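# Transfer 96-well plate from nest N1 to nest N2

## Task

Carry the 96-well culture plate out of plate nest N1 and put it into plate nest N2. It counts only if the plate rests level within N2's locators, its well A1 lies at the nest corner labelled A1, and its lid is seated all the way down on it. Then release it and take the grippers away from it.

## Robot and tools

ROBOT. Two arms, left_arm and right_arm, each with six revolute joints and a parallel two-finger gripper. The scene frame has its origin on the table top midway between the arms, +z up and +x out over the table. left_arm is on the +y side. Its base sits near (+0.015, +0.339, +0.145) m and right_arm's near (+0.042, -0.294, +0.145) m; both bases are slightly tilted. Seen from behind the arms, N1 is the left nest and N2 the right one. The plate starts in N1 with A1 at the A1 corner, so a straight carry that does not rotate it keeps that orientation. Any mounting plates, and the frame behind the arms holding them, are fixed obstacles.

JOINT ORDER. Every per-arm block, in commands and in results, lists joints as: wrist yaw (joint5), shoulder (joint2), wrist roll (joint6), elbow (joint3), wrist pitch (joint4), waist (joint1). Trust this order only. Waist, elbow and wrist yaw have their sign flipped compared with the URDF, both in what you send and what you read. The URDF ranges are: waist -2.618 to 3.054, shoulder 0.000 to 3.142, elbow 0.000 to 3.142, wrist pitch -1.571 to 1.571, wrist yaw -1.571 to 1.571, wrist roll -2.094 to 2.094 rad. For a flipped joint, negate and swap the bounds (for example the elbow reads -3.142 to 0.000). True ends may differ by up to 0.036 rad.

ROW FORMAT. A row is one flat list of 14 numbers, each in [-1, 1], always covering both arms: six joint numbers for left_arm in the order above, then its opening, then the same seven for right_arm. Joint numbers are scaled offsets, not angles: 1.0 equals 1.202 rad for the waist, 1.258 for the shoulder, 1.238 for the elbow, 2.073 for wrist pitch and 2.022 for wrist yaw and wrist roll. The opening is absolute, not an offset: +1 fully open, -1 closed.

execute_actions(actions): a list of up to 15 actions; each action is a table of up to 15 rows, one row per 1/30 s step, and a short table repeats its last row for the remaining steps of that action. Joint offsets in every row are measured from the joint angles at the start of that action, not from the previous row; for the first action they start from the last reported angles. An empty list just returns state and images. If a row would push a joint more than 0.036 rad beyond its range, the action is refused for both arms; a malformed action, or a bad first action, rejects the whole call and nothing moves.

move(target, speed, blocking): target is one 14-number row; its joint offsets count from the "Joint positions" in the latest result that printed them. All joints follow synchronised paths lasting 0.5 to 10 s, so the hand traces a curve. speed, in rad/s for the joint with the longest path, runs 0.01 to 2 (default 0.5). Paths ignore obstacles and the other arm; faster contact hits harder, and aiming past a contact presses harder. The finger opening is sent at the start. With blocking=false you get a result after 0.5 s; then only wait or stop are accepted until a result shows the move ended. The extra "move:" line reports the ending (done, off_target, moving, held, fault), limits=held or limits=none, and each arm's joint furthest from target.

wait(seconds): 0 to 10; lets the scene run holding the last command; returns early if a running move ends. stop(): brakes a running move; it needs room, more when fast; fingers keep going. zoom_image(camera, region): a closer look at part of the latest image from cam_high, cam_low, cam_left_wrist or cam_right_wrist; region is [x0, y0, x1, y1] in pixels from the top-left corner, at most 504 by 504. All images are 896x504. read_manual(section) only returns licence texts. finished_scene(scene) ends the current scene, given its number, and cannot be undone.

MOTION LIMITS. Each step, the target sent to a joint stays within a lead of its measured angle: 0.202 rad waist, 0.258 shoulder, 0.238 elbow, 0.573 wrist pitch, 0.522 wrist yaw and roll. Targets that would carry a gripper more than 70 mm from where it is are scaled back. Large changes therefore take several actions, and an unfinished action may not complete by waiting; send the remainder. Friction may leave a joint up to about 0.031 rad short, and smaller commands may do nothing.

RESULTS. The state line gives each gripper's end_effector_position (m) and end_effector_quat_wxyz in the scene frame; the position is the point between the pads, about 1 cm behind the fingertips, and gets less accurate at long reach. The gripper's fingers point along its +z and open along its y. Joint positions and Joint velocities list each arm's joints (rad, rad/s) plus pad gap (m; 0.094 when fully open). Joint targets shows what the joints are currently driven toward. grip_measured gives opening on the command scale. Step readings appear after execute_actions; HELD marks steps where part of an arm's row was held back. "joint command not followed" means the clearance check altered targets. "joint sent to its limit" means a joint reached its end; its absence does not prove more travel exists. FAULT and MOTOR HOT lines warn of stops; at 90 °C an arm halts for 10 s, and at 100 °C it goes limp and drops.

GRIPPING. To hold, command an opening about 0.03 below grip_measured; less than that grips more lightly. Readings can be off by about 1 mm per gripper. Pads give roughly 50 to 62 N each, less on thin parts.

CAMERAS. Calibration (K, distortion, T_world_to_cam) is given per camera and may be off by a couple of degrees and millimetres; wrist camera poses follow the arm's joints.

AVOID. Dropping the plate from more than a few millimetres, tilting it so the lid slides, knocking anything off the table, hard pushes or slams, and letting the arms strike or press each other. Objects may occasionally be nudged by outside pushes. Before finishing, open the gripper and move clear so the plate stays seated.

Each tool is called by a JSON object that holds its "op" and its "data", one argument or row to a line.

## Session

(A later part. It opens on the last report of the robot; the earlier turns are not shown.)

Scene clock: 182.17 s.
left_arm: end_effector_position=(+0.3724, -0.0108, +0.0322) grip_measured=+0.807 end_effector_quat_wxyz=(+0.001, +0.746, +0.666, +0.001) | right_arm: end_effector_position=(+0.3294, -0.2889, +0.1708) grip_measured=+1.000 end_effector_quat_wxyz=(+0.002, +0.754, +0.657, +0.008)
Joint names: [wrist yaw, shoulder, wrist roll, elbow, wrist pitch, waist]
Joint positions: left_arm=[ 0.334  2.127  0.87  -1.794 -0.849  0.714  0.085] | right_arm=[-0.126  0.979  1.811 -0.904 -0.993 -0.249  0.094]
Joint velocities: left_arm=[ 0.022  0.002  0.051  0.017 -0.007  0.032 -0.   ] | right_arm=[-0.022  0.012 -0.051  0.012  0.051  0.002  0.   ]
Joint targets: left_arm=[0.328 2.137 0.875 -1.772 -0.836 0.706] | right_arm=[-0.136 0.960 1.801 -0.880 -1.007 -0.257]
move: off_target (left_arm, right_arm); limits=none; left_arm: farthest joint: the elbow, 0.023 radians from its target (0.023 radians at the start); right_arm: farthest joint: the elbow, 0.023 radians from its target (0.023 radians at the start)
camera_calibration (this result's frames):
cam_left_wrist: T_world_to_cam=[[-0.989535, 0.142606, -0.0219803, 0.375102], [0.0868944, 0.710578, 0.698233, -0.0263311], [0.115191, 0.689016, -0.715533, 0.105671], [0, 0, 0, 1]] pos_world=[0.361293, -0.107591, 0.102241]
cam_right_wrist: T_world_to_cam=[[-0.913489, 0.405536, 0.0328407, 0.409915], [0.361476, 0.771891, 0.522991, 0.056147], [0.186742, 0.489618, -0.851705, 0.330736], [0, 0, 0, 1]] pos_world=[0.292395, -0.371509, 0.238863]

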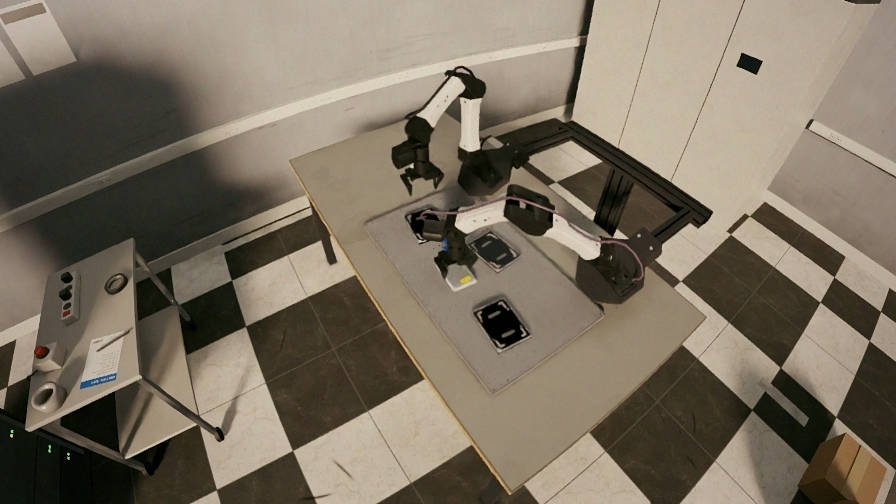

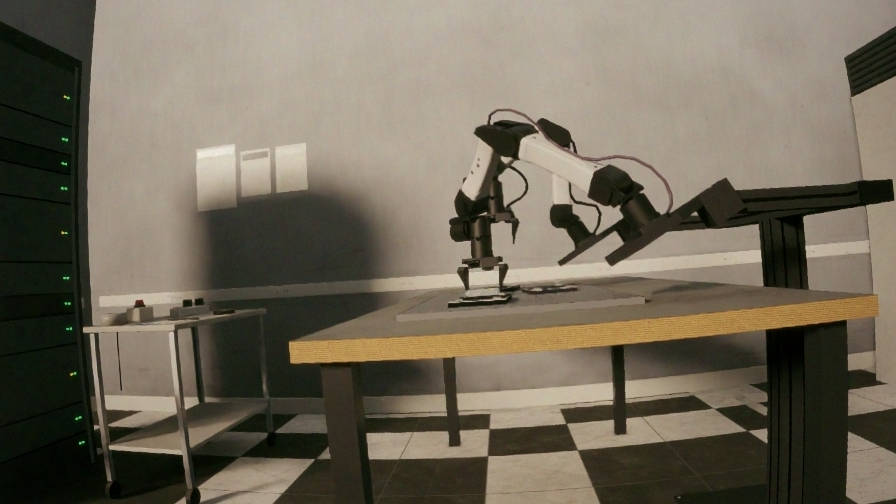

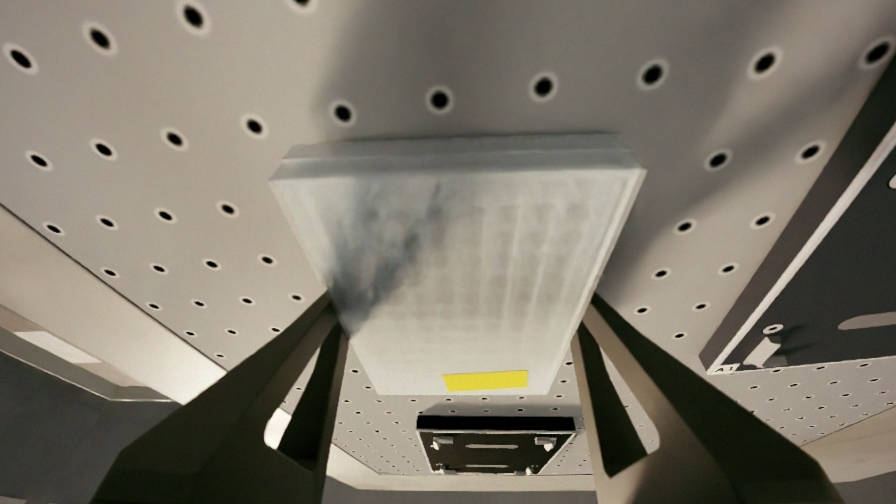

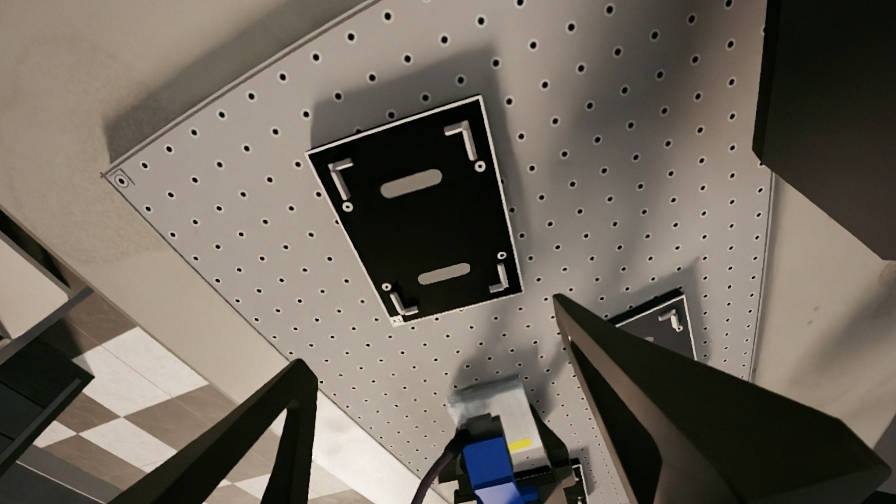

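{"op": "move", "data": {
  "target": [0,0.018,0.002,0.034,0.016,-0.006,0.77,0,0,0,0,0,0,1],
  "speed": 0.04
}}

{"op": "zoom_image", "data": {
  "camera": "cam_right_wrist",
  "region": [290, 80, 540, 340]
}}

{"op": "zoom_image", "data": {
  "camera": "cam_low",
  "region": [450, 260, 530, 310]
}}

Scene clock: 188.33 s.
left_arm: end_effector_position=(+0.3684, -0.0088, +0.0277) grip_measured=+0.807 end_effector_quat_wxyz=(-0.002, +0.747, +0.665, +0.001) | right_arm: end_effector_position=(+0.3294, -0.2890, +0.1707) grip_measured=+1.000 end_effector_quat_wxyz=(+0.002, +0.754, +0.657, +0.008)
Joint names: [wrist yaw, shoulder, wrist roll, elbow, wrist pitch, waist]
Joint positions: left_arm=[ 0.334  2.127  0.87  -1.773 -0.835  0.714  0.085] | right_arm=[-0.127  0.979  1.811 -0.904 -0.993 -0.249  0.094]
Joint velocities: left_arm=[-0.007 -0.007 -0.007 -0.012  0.066 -0.007 -0.   ] | right_arm=[-0.022  0.007 -0.037  0.002 -0.007 -0.002  0.   ]
Joint targets: left_arm=[0.334 2.150 0.874 -1.752 -0.816 0.706] | right_arm=[-0.126 0.979 1.811 -0.904 -0.993 -0.249]
move: off_target (left_arm); limits=none; left_arm: farthest joint: the shoulder, 0.022 radians from its target (0.022 radians at the start); right_arm: farthest joint: the wrist yaw, 0.001 radians from its target (0.001 radians at the start)
camera_calibration (this result's frames):
cam_left_wrist: T_world_to_cam=[[-0.9893, 0.144913, -0.0168978, 0.37058], [0.0915956, 0.707071, 0.701185, -0.0260843], [0.113559, 0.692135, -0.712779, 0.102113], [0, 0, 0, 1]] pos_world=[0.357408, -0.105935, 0.0973362]
cam_right_wrist: T_world_to_cam=[[-0.913487, 0.405571, 0.0324621, 0.410054], [0.361445, 0.772283, 0.522433, 0.0564624], [0.186814, 0.488969, -0.852062, 0.330646], [0, 0, 0, 1]] pos_world=[0.292402, -0.371587, 0.238922]

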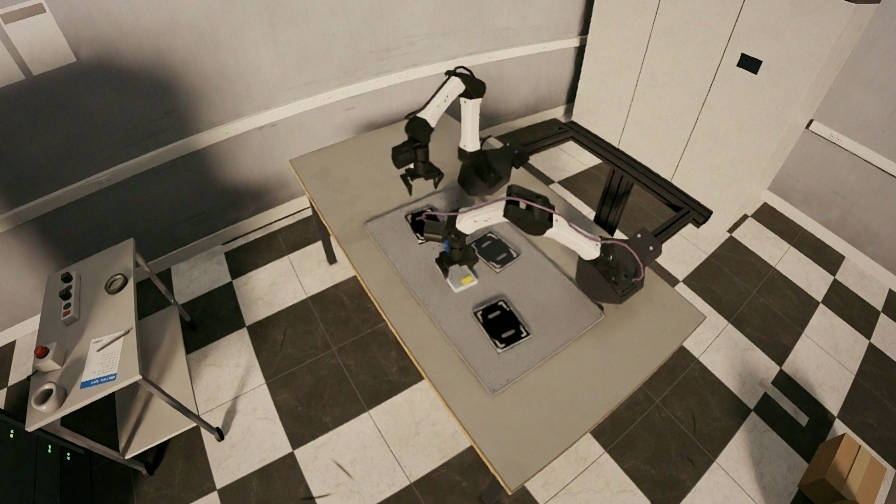

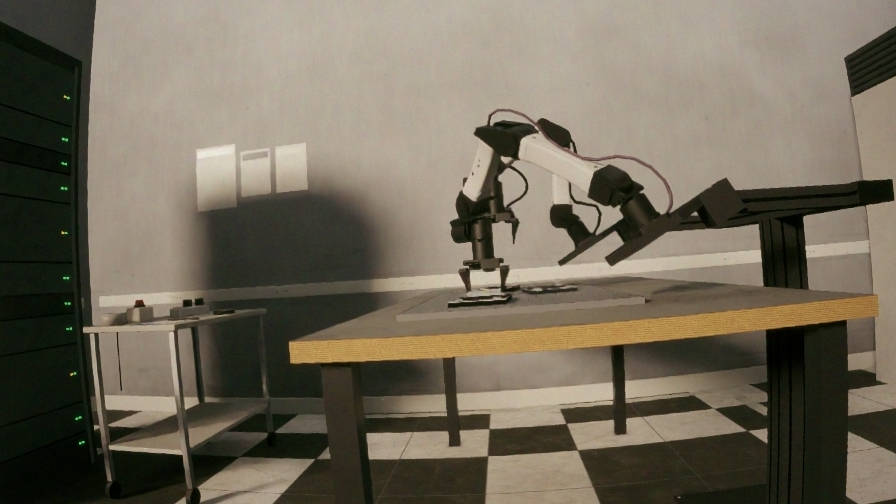

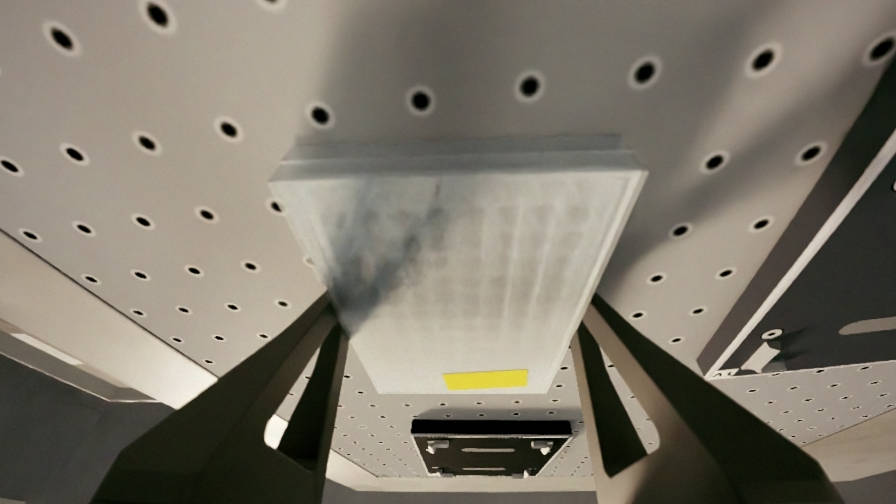

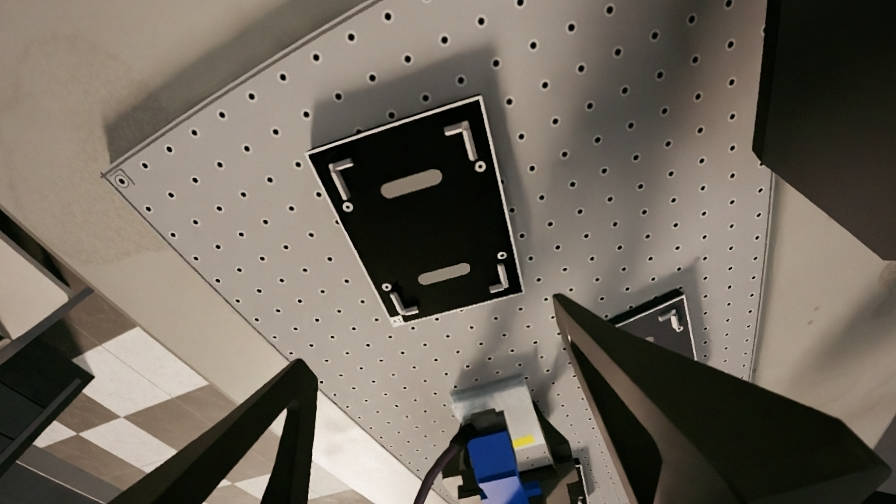

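Region (290, 80, 540, 340) of cam_right_wrist's 896x504 image, scaled by 1.938, with more detail than that image has; it fills the left 485 columns of this view, and the rest is white.

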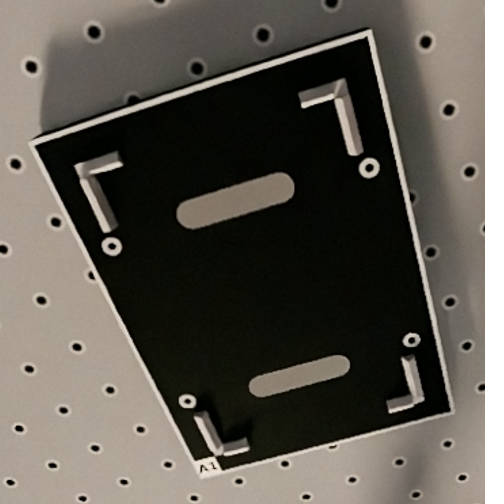

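Region (450, 260, 530, 310) of cam_low's 896x504 image, scaled by 6.300, with more detail than that image has; it fills the top 315 rows of this view, and the rest is white.

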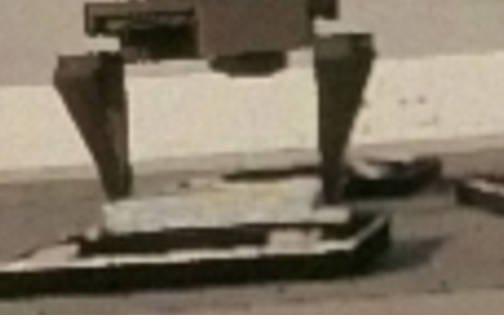

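{"op": "move", "data": {
  "target": [0,0.032,0.002,0.012,0.009,-0.006,0.77,0,0,0,0,0,0,1],
  "speed": 0.03
}}

Scene clock: 191.83 s.
left_arm: end_effector_position=(+0.3682, -0.0088, +0.0274) grip_measured=+0.807 end_effector_quat_wxyz=(-0.002, +0.747, +0.665, +0.001) | right_arm: end_effector_position=(+0.3294, -0.2890, +0.1707) grip_measured=+1.000 end_effector_quat_wxyz=(+0.002, +0.754, +0.657, +0.008)
Joint names: [wrist yaw, shoulder, wrist roll, elbow, wrist pitch, waist]
Joint positions: left_arm=[ 0.334  2.128  0.87  -1.773 -0.835  0.714  0.085] | right_arm=[-0.127  0.979  1.811 -0.904 -0.993 -0.249  0.094]
Joint velocities: left_arm=[ 0.066 -0.007 -0.007  0.007  0.022 -0.007 -0.   ] | right_arm=[ 0.007 -0.017  0.007  0.002  0.007  0.007  0.   ]
Joint targets: left_arm=[0.334 2.168 0.874 -1.758 -0.816 0.706] | right_arm=[-0.127 0.979 1.811 -0.904 -0.993 -0.249]
move: off_target (left_arm); limits=none; left_arm: farthest joint: the shoulder, 0.039 radians from its target (0.040 radians at the start); right_arm: farthest joint: the waist, 0.000 radians from its target (0.000 radians at the start)
camera_calibration (this result's frames):
cam_left_wrist: T_world_to_cam=[[-0.989217, 0.145545, -0.0163309, 0.370346], [0.092389, 0.706646, 0.70151, -0.0261798], [0.113642, 0.692437, -0.712472, 0.101848], [0, 0, 0, 1]] pos_world=[0.357197, -0.105926, 0.0969777]
cam_right_wrist: T_world_to_cam=[[-0.913487, 0.405571, 0.0324621, 0.410054], [0.361445, 0.772283, 0.522433, 0.0564624], [0.186814, 0.488969, -0.852062, 0.330646], [0, 0, 0, 1]] pos_world=[0.292402, -0.371587, 0.238922]

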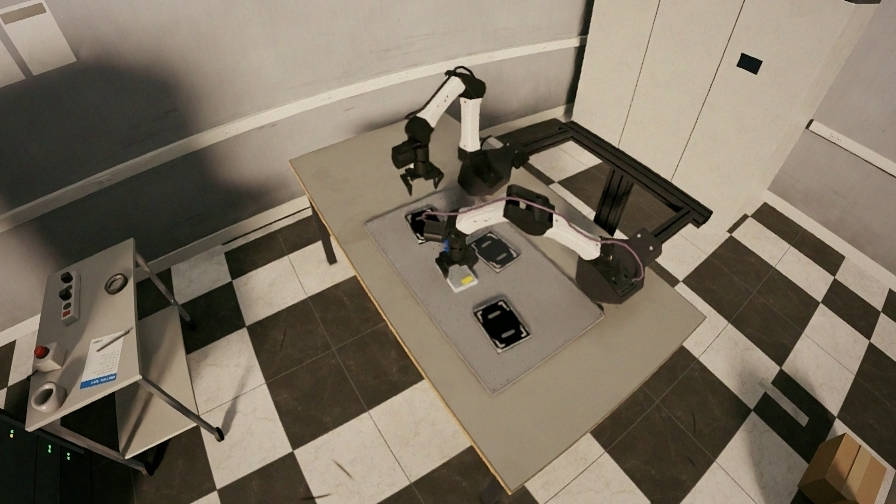

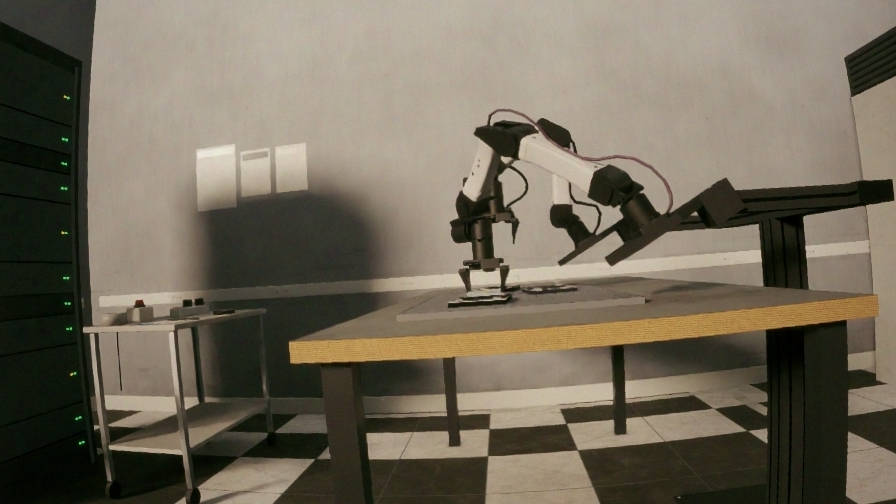

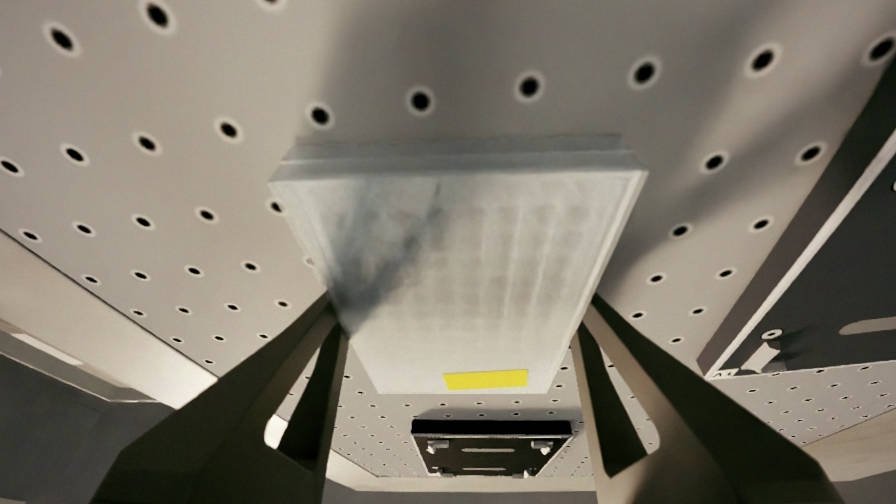

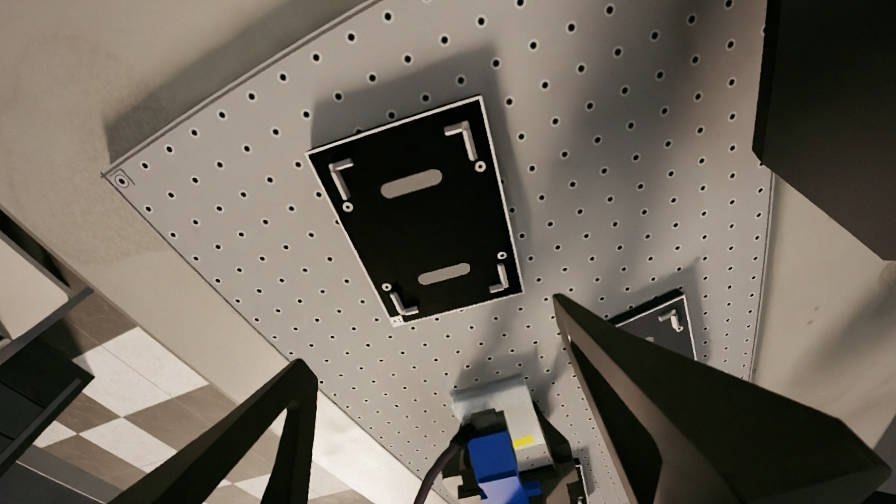

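{"op": "execute_actions", "data": {
  "actions": [
    [[0,0,0,0,0,0,0.8,0,0,0,0,0,0,1]],
    [[0,0,0,0,0,0,0.9,0,0,0,0,0,0,1]],
    [[0,0,0,0,0,0,1,0,0,0,0,0,0,1]],
    [[0,-0.03,0,-0.02,-0.025,0,1,0,0,0,0,0,0,1]],
    [[0,-0.04,0,-0.025,-0.035,0.01,1,0,0,0,0,0,0,1]],
    [[0,-0.05,0,-0.03,-0.04,0.01,1,0,0,0,0,0,0,1]]
  ]
}}

{"op": "move", "data": {
  "target": [-0.15,-0.5,0.2,0.5,0,-0.75,1,0,0,0,0,0,0,1],
  "speed": 1.0
}}

Scene clock: 198.00 s.
left_arm: end_effector_position=(+0.3748, +0.0081, +0.0748) grip_measured=+1.000 end_effector_quat_wxyz=(-0.015, +0.750, +0.662, +0.000) | right_arm: end_effector_position=(+0.3294, -0.2890, +0.1707) grip_measured=+1.000 end_effector_quat_wxyz=(+0.002, +0.754, +0.657, +0.008)
Joint names: [wrist yaw, shoulder, wrist roll, elbow, wrist pitch, waist]
Joint positions: left_arm=[ 0.333  2.034  0.87  -1.813 -0.996  0.714  0.094] | right_arm=[-0.127  0.979  1.811 -0.904 -0.993 -0.249  0.094]
Joint velocities: left_arm=[ 0.007  0.007 -0.022  0.007 -0.022 -0.002  0.   ] | right_arm=[ 0.037 -0.017 -0.007  0.002  0.037  0.012  0.   ]
Joint targets: left_arm=[0.333 2.019 0.870 -1.828 -1.012 0.726] | right_arm=[-0.127 0.979 1.811 -0.904 -0.993 -0.249]
Step readings (joint positions; steps 1 to 15: 1st action; 16 to 30: 2nd action; 31 to 45: 3rd action; 46 to 60: 4th action; 61 to 75: 5th action; 76 to 90: 6th action):
0: left_arm=[0.334 2.128 0.870 -1.773 -0.835 0.714] | right_arm=[-0.127 0.979 1.811 -0.904 -0.993 -0.249]
1: left_arm=[0.334 2.128 0.870 -1.773 -0.835 0.714] | right_arm=[-0.127 0.979 1.811 -0.904 -0.993 -0.249]
2: left_arm=[0.334 2.128 0.870 -1.773 -0.835 0.714] | right_arm=[-0.127 0.979 1.811 -0.904 -0.993 -0.249]
4: left_arm=[0.334 2.128 0.870 -1.773 -0.835 0.714] | right_arm=[-0.127 0.979 1.811 -0.904 -0.993 -0.249]
8: left_arm=[0.334 2.128 0.870 -1.773 -0.835 0.714] | right_arm=[-0.127 0.979 1.811 -0.904 -0.993 -0.249]
15: left_arm=[0.334 2.128 0.870 -1.773 -0.835 0.714] | right_arm=[-0.127 0.979 1.811 -0.904 -0.993 -0.249]
16: left_arm=[0.334 2.128 0.870 -1.773 -0.835 0.714] | right_arm=[-0.127 0.979 1.811 -0.904 -0.993 -0.249]
17: left_arm=[0.334 2.128 0.870 -1.773 -0.835 0.714] | right_arm=[-0.127 0.979 1.811 -0.904 -0.993 -0.249]
19: left_arm=[0.334 2.128 0.870 -1.773 -0.835 0.714] | right_arm=[-0.127 0.979 1.811 -0.904 -0.993 -0.249]
23: left_arm=[0.334 2.128 0.870 -1.773 -0.835 0.714] | right_arm=[-0.127 0.979 1.811 -0.904 -0.993 -0.249]
30: left_arm=[0.334 2.128 0.870 -1.773 -0.835 0.714] | right_arm=[-0.127 0.979 1.811 -0.904 -0.993 -0.249]
31: left_arm=[0.334 2.128 0.870 -1.773 -0.835 0.714] | right_arm=[-0.127 0.979 1.811 -0.904 -0.993 -0.249]
32: left_arm=[0.334 2.128 0.870 -1.773 -0.835 0.714] | right_arm=[-0.127 0.979 1.811 -0.904 -0.993 -0.249]
34: left_arm=[0.334 2.128 0.870 -1.773 -0.835 0.714] | right_arm=[-0.127 0.979 1.811 -0.904 -0.993 -0.249]
38: left_arm=[0.334 2.128 0.870 -1.773 -0.835 0.714] | right_arm=[-0.127 0.979 1.811 -0.904 -0.993 -0.249]
45: left_arm=[0.334 2.128 0.870 -1.773 -0.835 0.714] | right_arm=[-0.127 0.979 1.811 -0.904 -0.993 -0.249]
46: left_arm=[0.333 2.126 0.870 -1.774 -0.838 0.714] | right_arm=[-0.127 0.979 1.811 -0.904 -0.993 -0.249]
47: left_arm=[0.333 2.124 0.870 -1.775 -0.846 0.714] | right_arm=[-0.127 0.979 1.811 -0.904 -0.993 -0.249]
49: left_arm=[0.333 2.120 0.870 -1.775 -0.857 0.714] | right_arm=[-0.127 0.979 1.811 -0.904 -0.993 -0.249]
53: left_arm=[0.333 2.114 0.870 -1.778 -0.867 0.714] | right_arm=[-0.127 0.979 1.811 -0.904 -0.993 -0.249]
60: left_arm=[0.333 2.114 0.870 -1.778 -0.872 0.714] | right_arm=[-0.127 0.979 1.811 -0.904 -0.993 -0.249]
61: left_arm=[0.333 2.112 0.870 -1.779 -0.879 0.714] | right_arm=[-0.127 0.979 1.811 -0.904 -0.993 -0.249]
62: left_arm=[0.333 2.109 0.870 -1.781 -0.890 0.714] | right_arm=[-0.127 0.979 1.811 -0.904 -0.993 -0.249]
64: left_arm=[0.333 2.099 0.870 -1.783 -0.908 0.714] | right_arm=[-0.127 0.979 1.811 -0.904 -0.993 -0.249]
68: left_arm=[0.333 2.084 0.870 -1.790 -0.921 0.714] | right_arm=[-0.127 0.979 1.811 -0.904 -0.993 -0.249]
75: left_arm=[0.333 2.082 0.870 -1.791 -0.929 0.714] | right_arm=[-0.127 0.979 1.811 -0.904 -0.993 -0.249]
76: left_arm=[0.333 2.080 0.870 -1.794 -0.937 0.714] | right_arm=[-0.127 0.979 1.811 -0.904 -0.993 -0.249]
77: left_arm=[0.333 2.076 0.870 -1.795 -0.951 0.714] | right_arm=[-0.127 0.979 1.811 -0.904 -0.993 -0.249]
79: left_arm=[0.333 2.061 0.870 -1.800 -0.972 0.714] | right_arm=[-0.127 0.979 1.811 -0.904 -0.993 -0.249]
83: left_arm=[0.333 2.037 0.870 -1.811 -0.987 0.714] | right_arm=[-0.127 0.979 1.811 -0.904 -0.993 -0.249]
90: Joint positions above
camera_calibration (this result's frames):
cam_left_wrist: T_world_to_cam=[[-0.988002, 0.154385, 0.0040565, 0.373086], [0.111174, 0.692751, 0.712556, -0.0796846], [0.107198, 0.704458, -0.701604, 0.124743], [0, 0, 0, 1]] pos_world=[0.364097, -0.0902731, 0.142786]
cam_right_wrist: T_world_to_cam=[[-0.913487, 0.405571, 0.0324621, 0.410054], [0.361445, 0.772283, 0.522433, 0.0564624], [0.186814, 0.488969, -0.852062, 0.330646], [0, 0, 0, 1]] pos_world=[0.292402, -0.371587, 0.238922]

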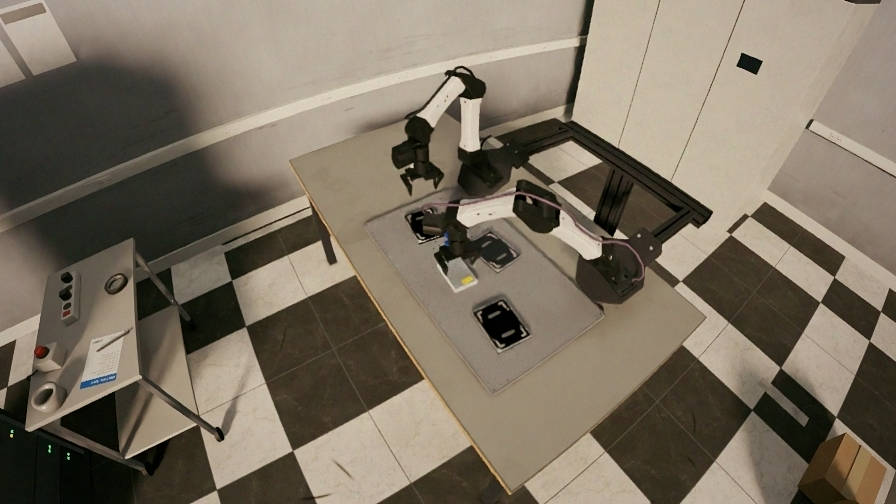

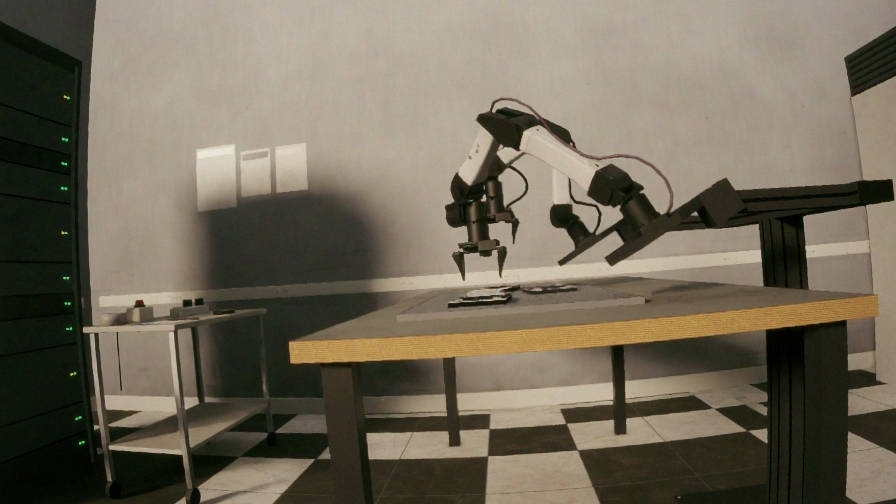

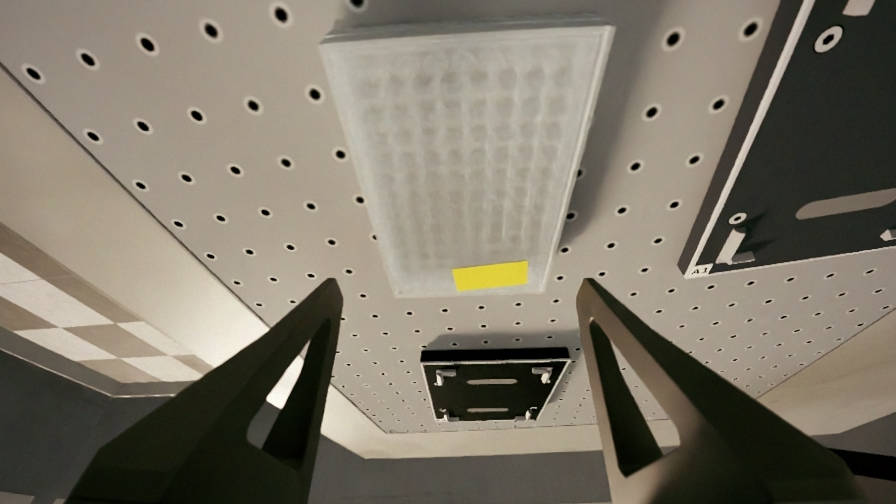

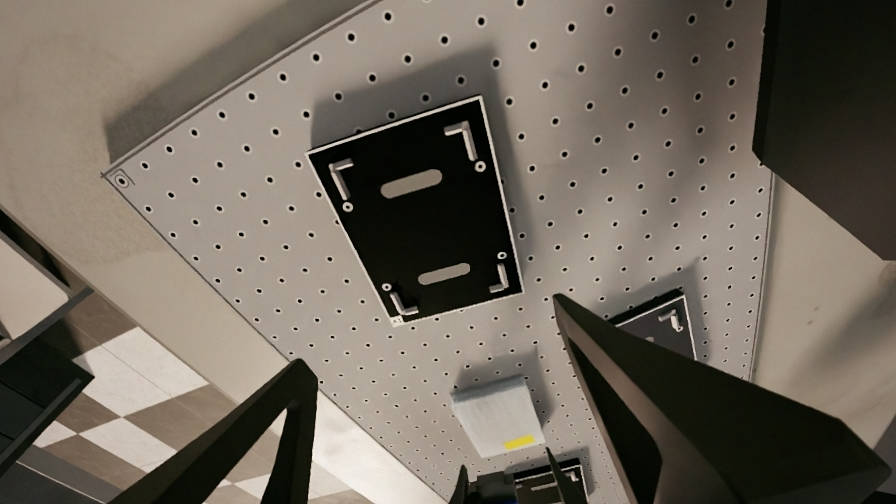

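Scene clock: 199.73 s.
left_arm: end_effector_position=(+0.3691, +0.3446, +0.1249) grip_measured=+1.000 end_effector_quat_wxyz=(-0.087, +0.591, +0.802, +0.004) | right_arm: end_effector_position=(+0.3294, -0.2890, +0.1707) grip_measured=+1.000 end_effector_quat_wxyz=(+0.002, +0.754, +0.657, +0.008)
Joint names: [wrist yaw, shoulder, wrist roll, elbow, wrist pitch, waist]
Joint positions: left_arm=[ 0.037  1.424  1.268 -1.21  -0.994 -0.181  0.094] | right_arm=[-0.127  0.979  1.811 -0.904 -0.993 -0.249  0.094]
Joint velocities: left_arm=[ 0.051  0.012 -0.007 -0.002  0.022  0.002  0.   ] | right_arm=[ 0.022 -0.007 -0.037 -0.002 -0.066  0.002  0.   ]
Joint targets: left_arm=[0.030 1.405 1.274 -1.194 -0.996 -0.188] | right_arm=[-0.127 0.979 1.811 -0.904 -0.993 -0.249]
move: done; limits=none; left_arm: farthest joint: the shoulder, 0.019 radians from its target (0.629 radians at the start); right_arm: farthest joint: the waist, 0.000 radians from its target (0.000 radians at the start)
camera_calibration (this result's frames):
cam_left_wrist: T_world_to_cam=[[-0.959272, -0.270362, 0.0818645, 0.441393], [-0.102653, 0.603625, 0.790632, -0.248018], [-0.263172, 0.750027, -0.606794, 0.0326091], [0, 0, 0, 1]] pos_world=[0.406538, 0.244588, 0.179744]
cam_right_wrist: T_world_to_cam=[[-0.913487, 0.405571, 0.0324621, 0.410054], [0.361445, 0.772283, 0.522433, 0.0564624], [0.186814, 0.488969, -0.852062, 0.330646], [0, 0, 0, 1]] pos_world=[0.292402, -0.371587, 0.238922]

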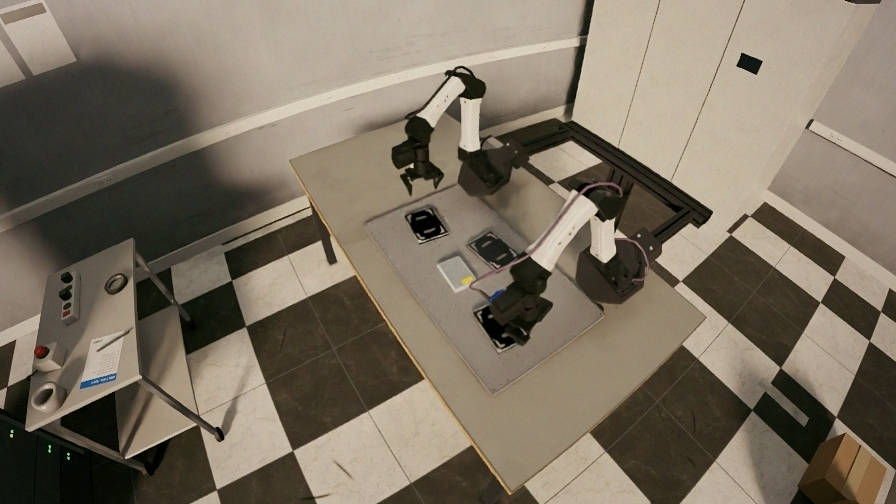

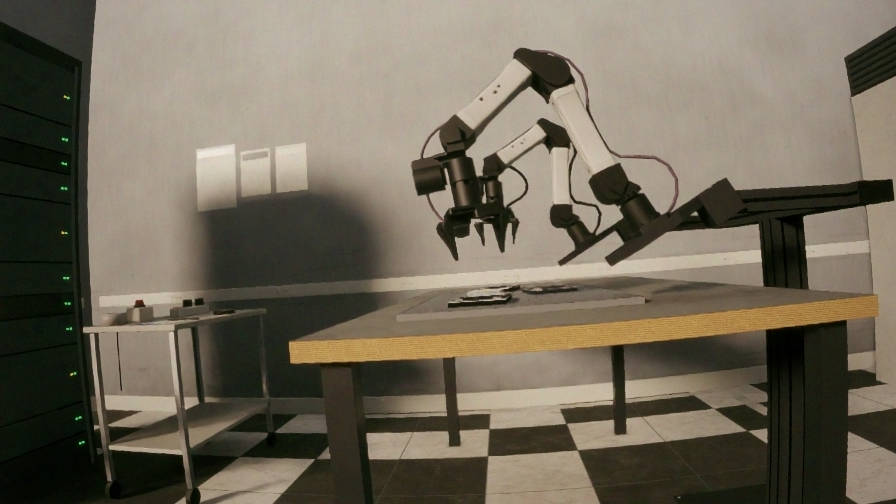

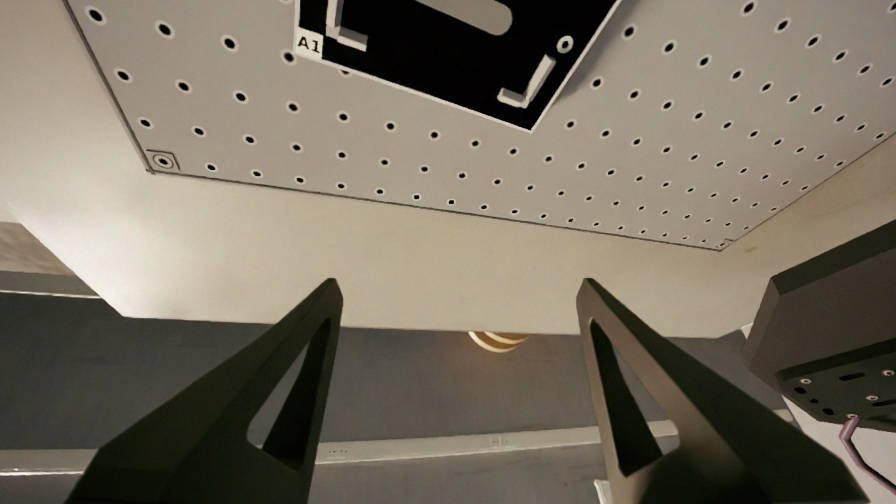

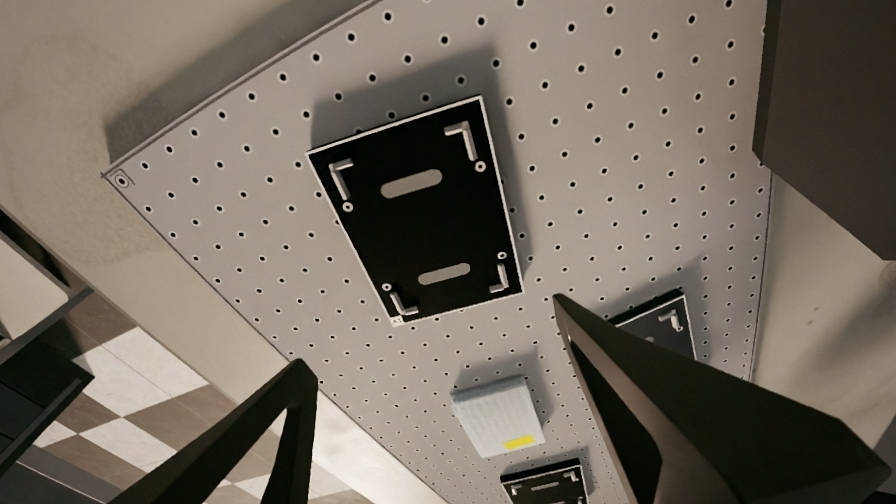

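{"op": "move", "data": {
  "target": [0,0,0,0,0,0,1,-0.072,0.3,-0.7,-0.209,0.05,-0.304,1],
  "speed": 1.2
}}

Scene clock: 217.90 s.
left_arm: end_effector_position=(+0.3691, +0.3445, +0.1249) grip_measured=+1.000 end_effector_quat_wxyz=(-0.087, +0.591, +0.802, +0.004) | right_arm: end_effector_position=(+0.3873, -0.1878, +0.1520) grip_measured=+1.000 end_effector_quat_wxyz=(+0.013, -0.007, +1.000, +0.021)
Joint names: [wrist yaw, shoulder, wrist roll, elbow, wrist pitch, waist]
Joint positions: left_arm=[ 0.036  1.424  1.269 -1.21  -0.994 -0.181  0.094] | right_arm=[-0.262  1.342  0.407 -1.136 -0.906 -0.606  0.094]
Joint velocities: left_arm=[ 0.037 -0.002 -0.007  0.012 -0.051  0.002  0.   ] | right_arm=[ 0.081  0.007 -0.037  0.002  0.007  0.007  0.   ]
Joint targets: left_arm=[0.036 1.424 1.268 -1.210 -0.994 -0.181] | right_arm=[-0.272 1.356 0.396 -1.163 -0.890 -0.614]
move: off_target (right_arm); limits=none; left_arm: farthest joint: the wrist yaw, 0.001 radians from its target (0.001 radians at the start); right_arm: farthest joint: the elbow, 0.027 radians from its target (0.259 radians at the start)
camera_calibration (this result's frames):
cam_left_wrist: T_world_to_cam=[[-0.959441, -0.269669, 0.0821726, 0.441143], [-0.102199, 0.60437, 0.790122, -0.248289], [-0.262734, 0.749677, -0.607417, 0.0327348], [0, 0, 0, 1]] pos_world=[0.406476, 0.24448, 0.179812]
cam_right_wrist: T_world_to_cam=[[-0.262909, -0.96481, -0.00448898, -0.0811828], [-0.835856, 0.22544, 0.500522, 0.331483], [-0.481897, 0.135344, -0.865712, 0.449047], [0, 0, 0, 1]] pos_world=[0.472122, -0.213831, 0.222466]

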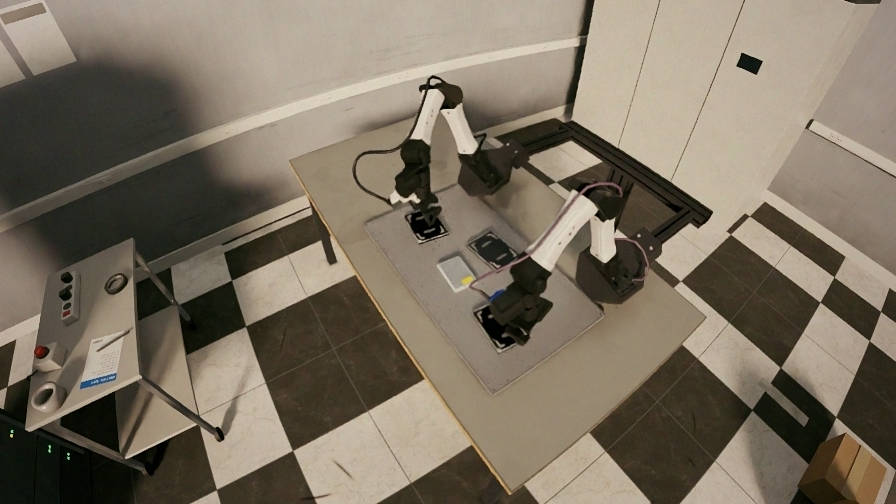

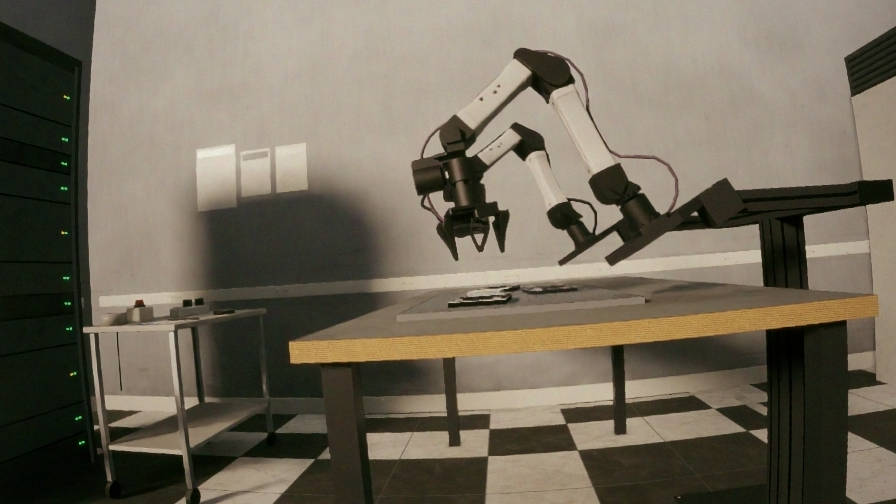

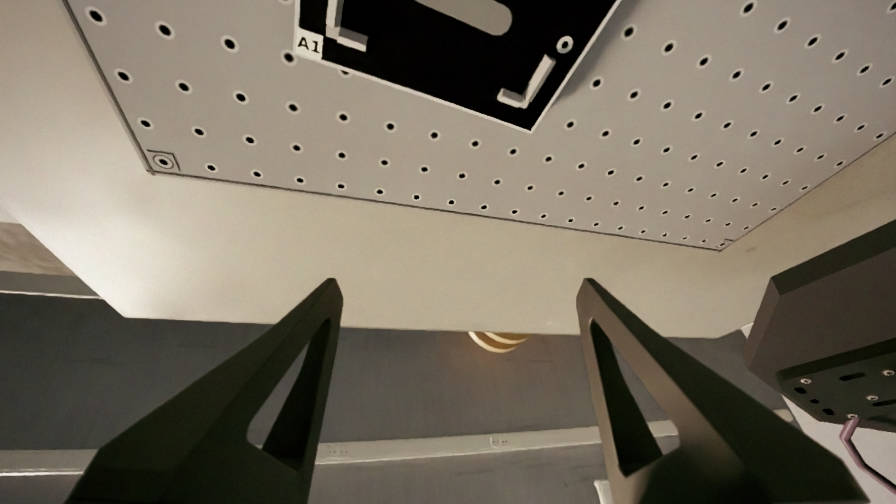

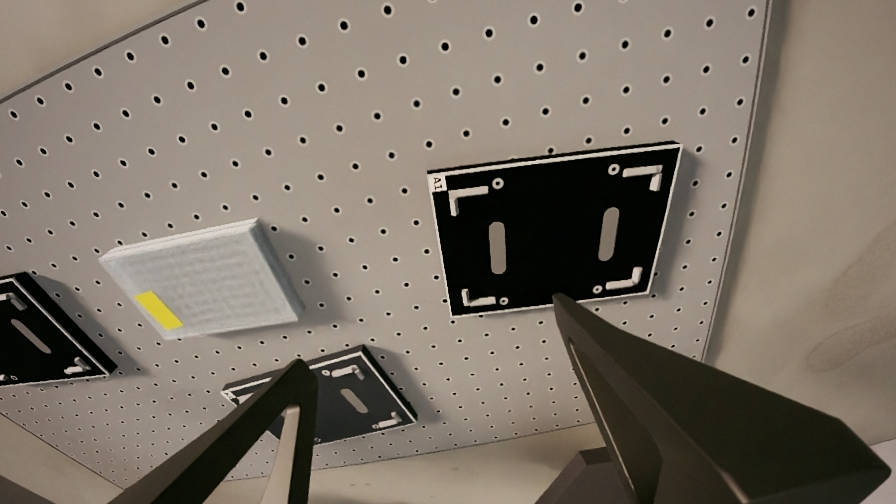

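{"op": "move", "data": {
  "target": [0,0,0,0,0,0,1,-0.082,0.4587,-0.525,-0.25,0.0574,-0.317,1],
  "speed": 0.9
}}

Scene clock: 225.80 s.
left_arm: end_effector_position=(+0.3691, +0.3445, +0.1249) grip_measured=+1.000 end_effector_quat_wxyz=(-0.087, +0.591, +0.802, +0.004) | right_arm: end_effector_position=(+0.3643, -0.0217, +0.0768) grip_measured=+1.000 end_effector_quat_wxyz=(+0.006, +0.666, -0.746, -0.002)
Joint names: [wrist yaw, shoulder, wrist roll, elbow, wrist pitch, waist]
Joint positions: left_arm=[ 0.036  1.424  1.269 -1.21  -0.994 -0.181  0.094] | right_arm=[-0.417  1.911 -0.643 -1.415 -0.803 -0.983  0.094]
Joint velocities: left_arm=[-0.022  0.002 -0.007 -0.002  0.022 -0.012  0.   ] | right_arm=[-0.022  0.002  0.007  0.007 -0.066 -0.002  0.   ]
Joint targets: left_arm=[0.036 1.424 1.269 -1.210 -0.994 -0.181] | right_arm=[-0.428 1.919 -0.655 -1.445 -0.787 -0.987]
move: off_target (right_arm); limits=none; left_arm: farthest joint: the waist, 0.000 radians from its target (0.000 radians at the start); right_arm: farthest joint: the elbow, 0.030 radians from its target (0.309 radians at the start)
camera_calibration (this result's frames):
cam_left_wrist: T_world_to_cam=[[-0.959441, -0.269669, 0.0821726, 0.441143], [-0.102199, 0.60437, 0.790122, -0.248289], [-0.262734, 0.749677, -0.607417, 0.0327348], [0, 0, 0, 1]] pos_world=[0.406476, 0.24448, 0.179812]
cam_right_wrist: T_world_to_cam=[[0.92333, -0.382443, 0.0346277, -0.349839], [-0.34367, -0.782741, 0.518852, 0.10992], [-0.171327, -0.490972, -0.854162, 0.2227], [0, 0, 0, 1]] pos_world=[0.398948, 0.0615846, 0.145304]

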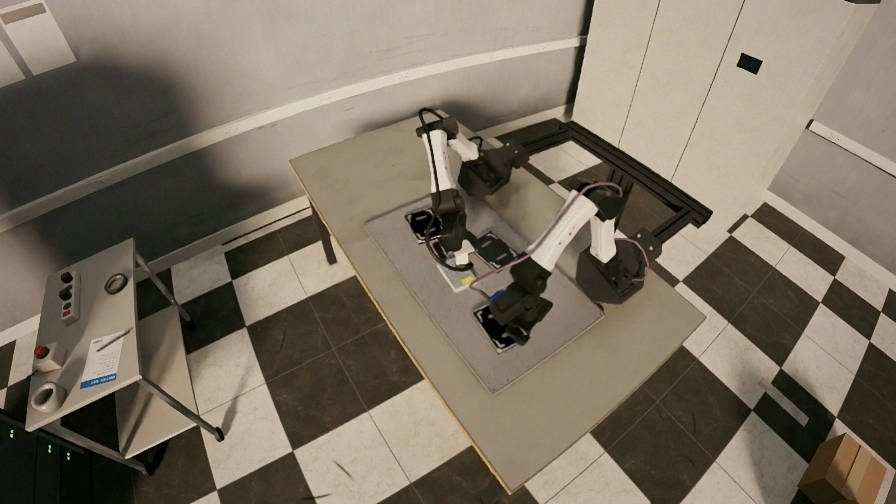

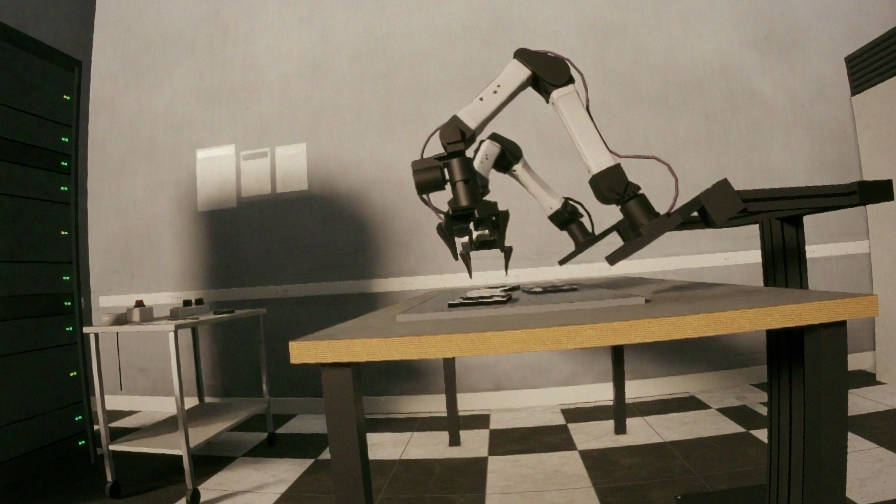

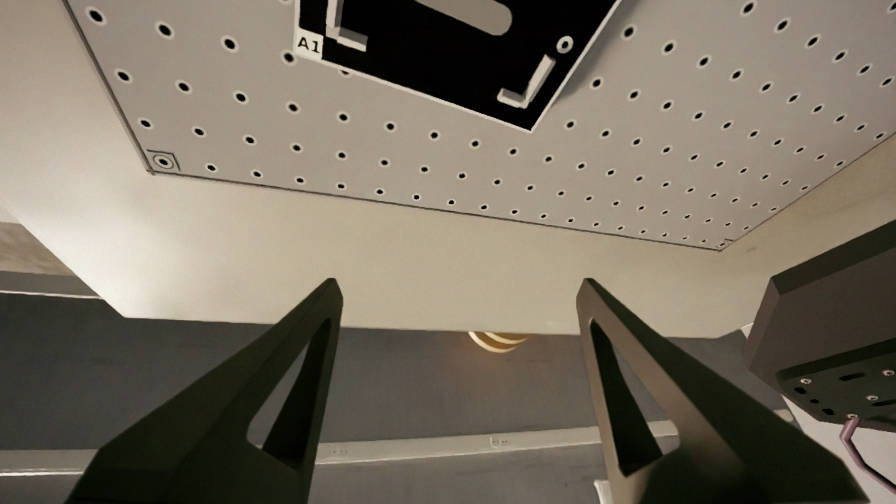

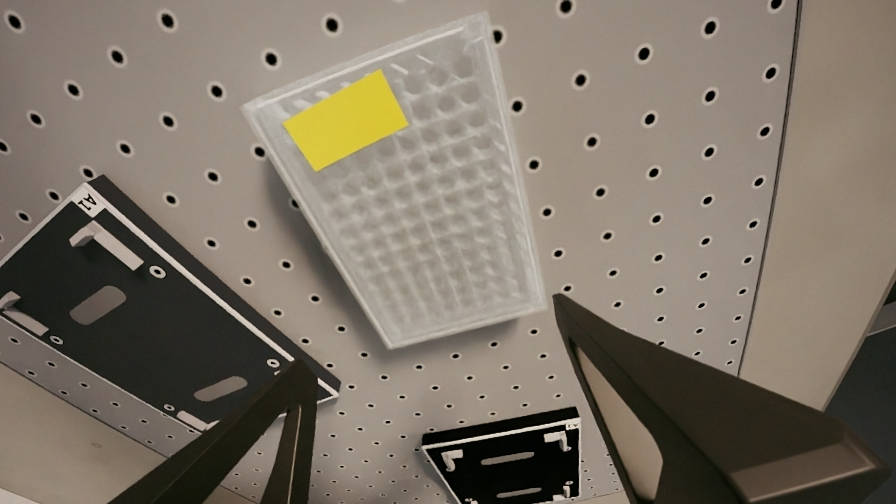

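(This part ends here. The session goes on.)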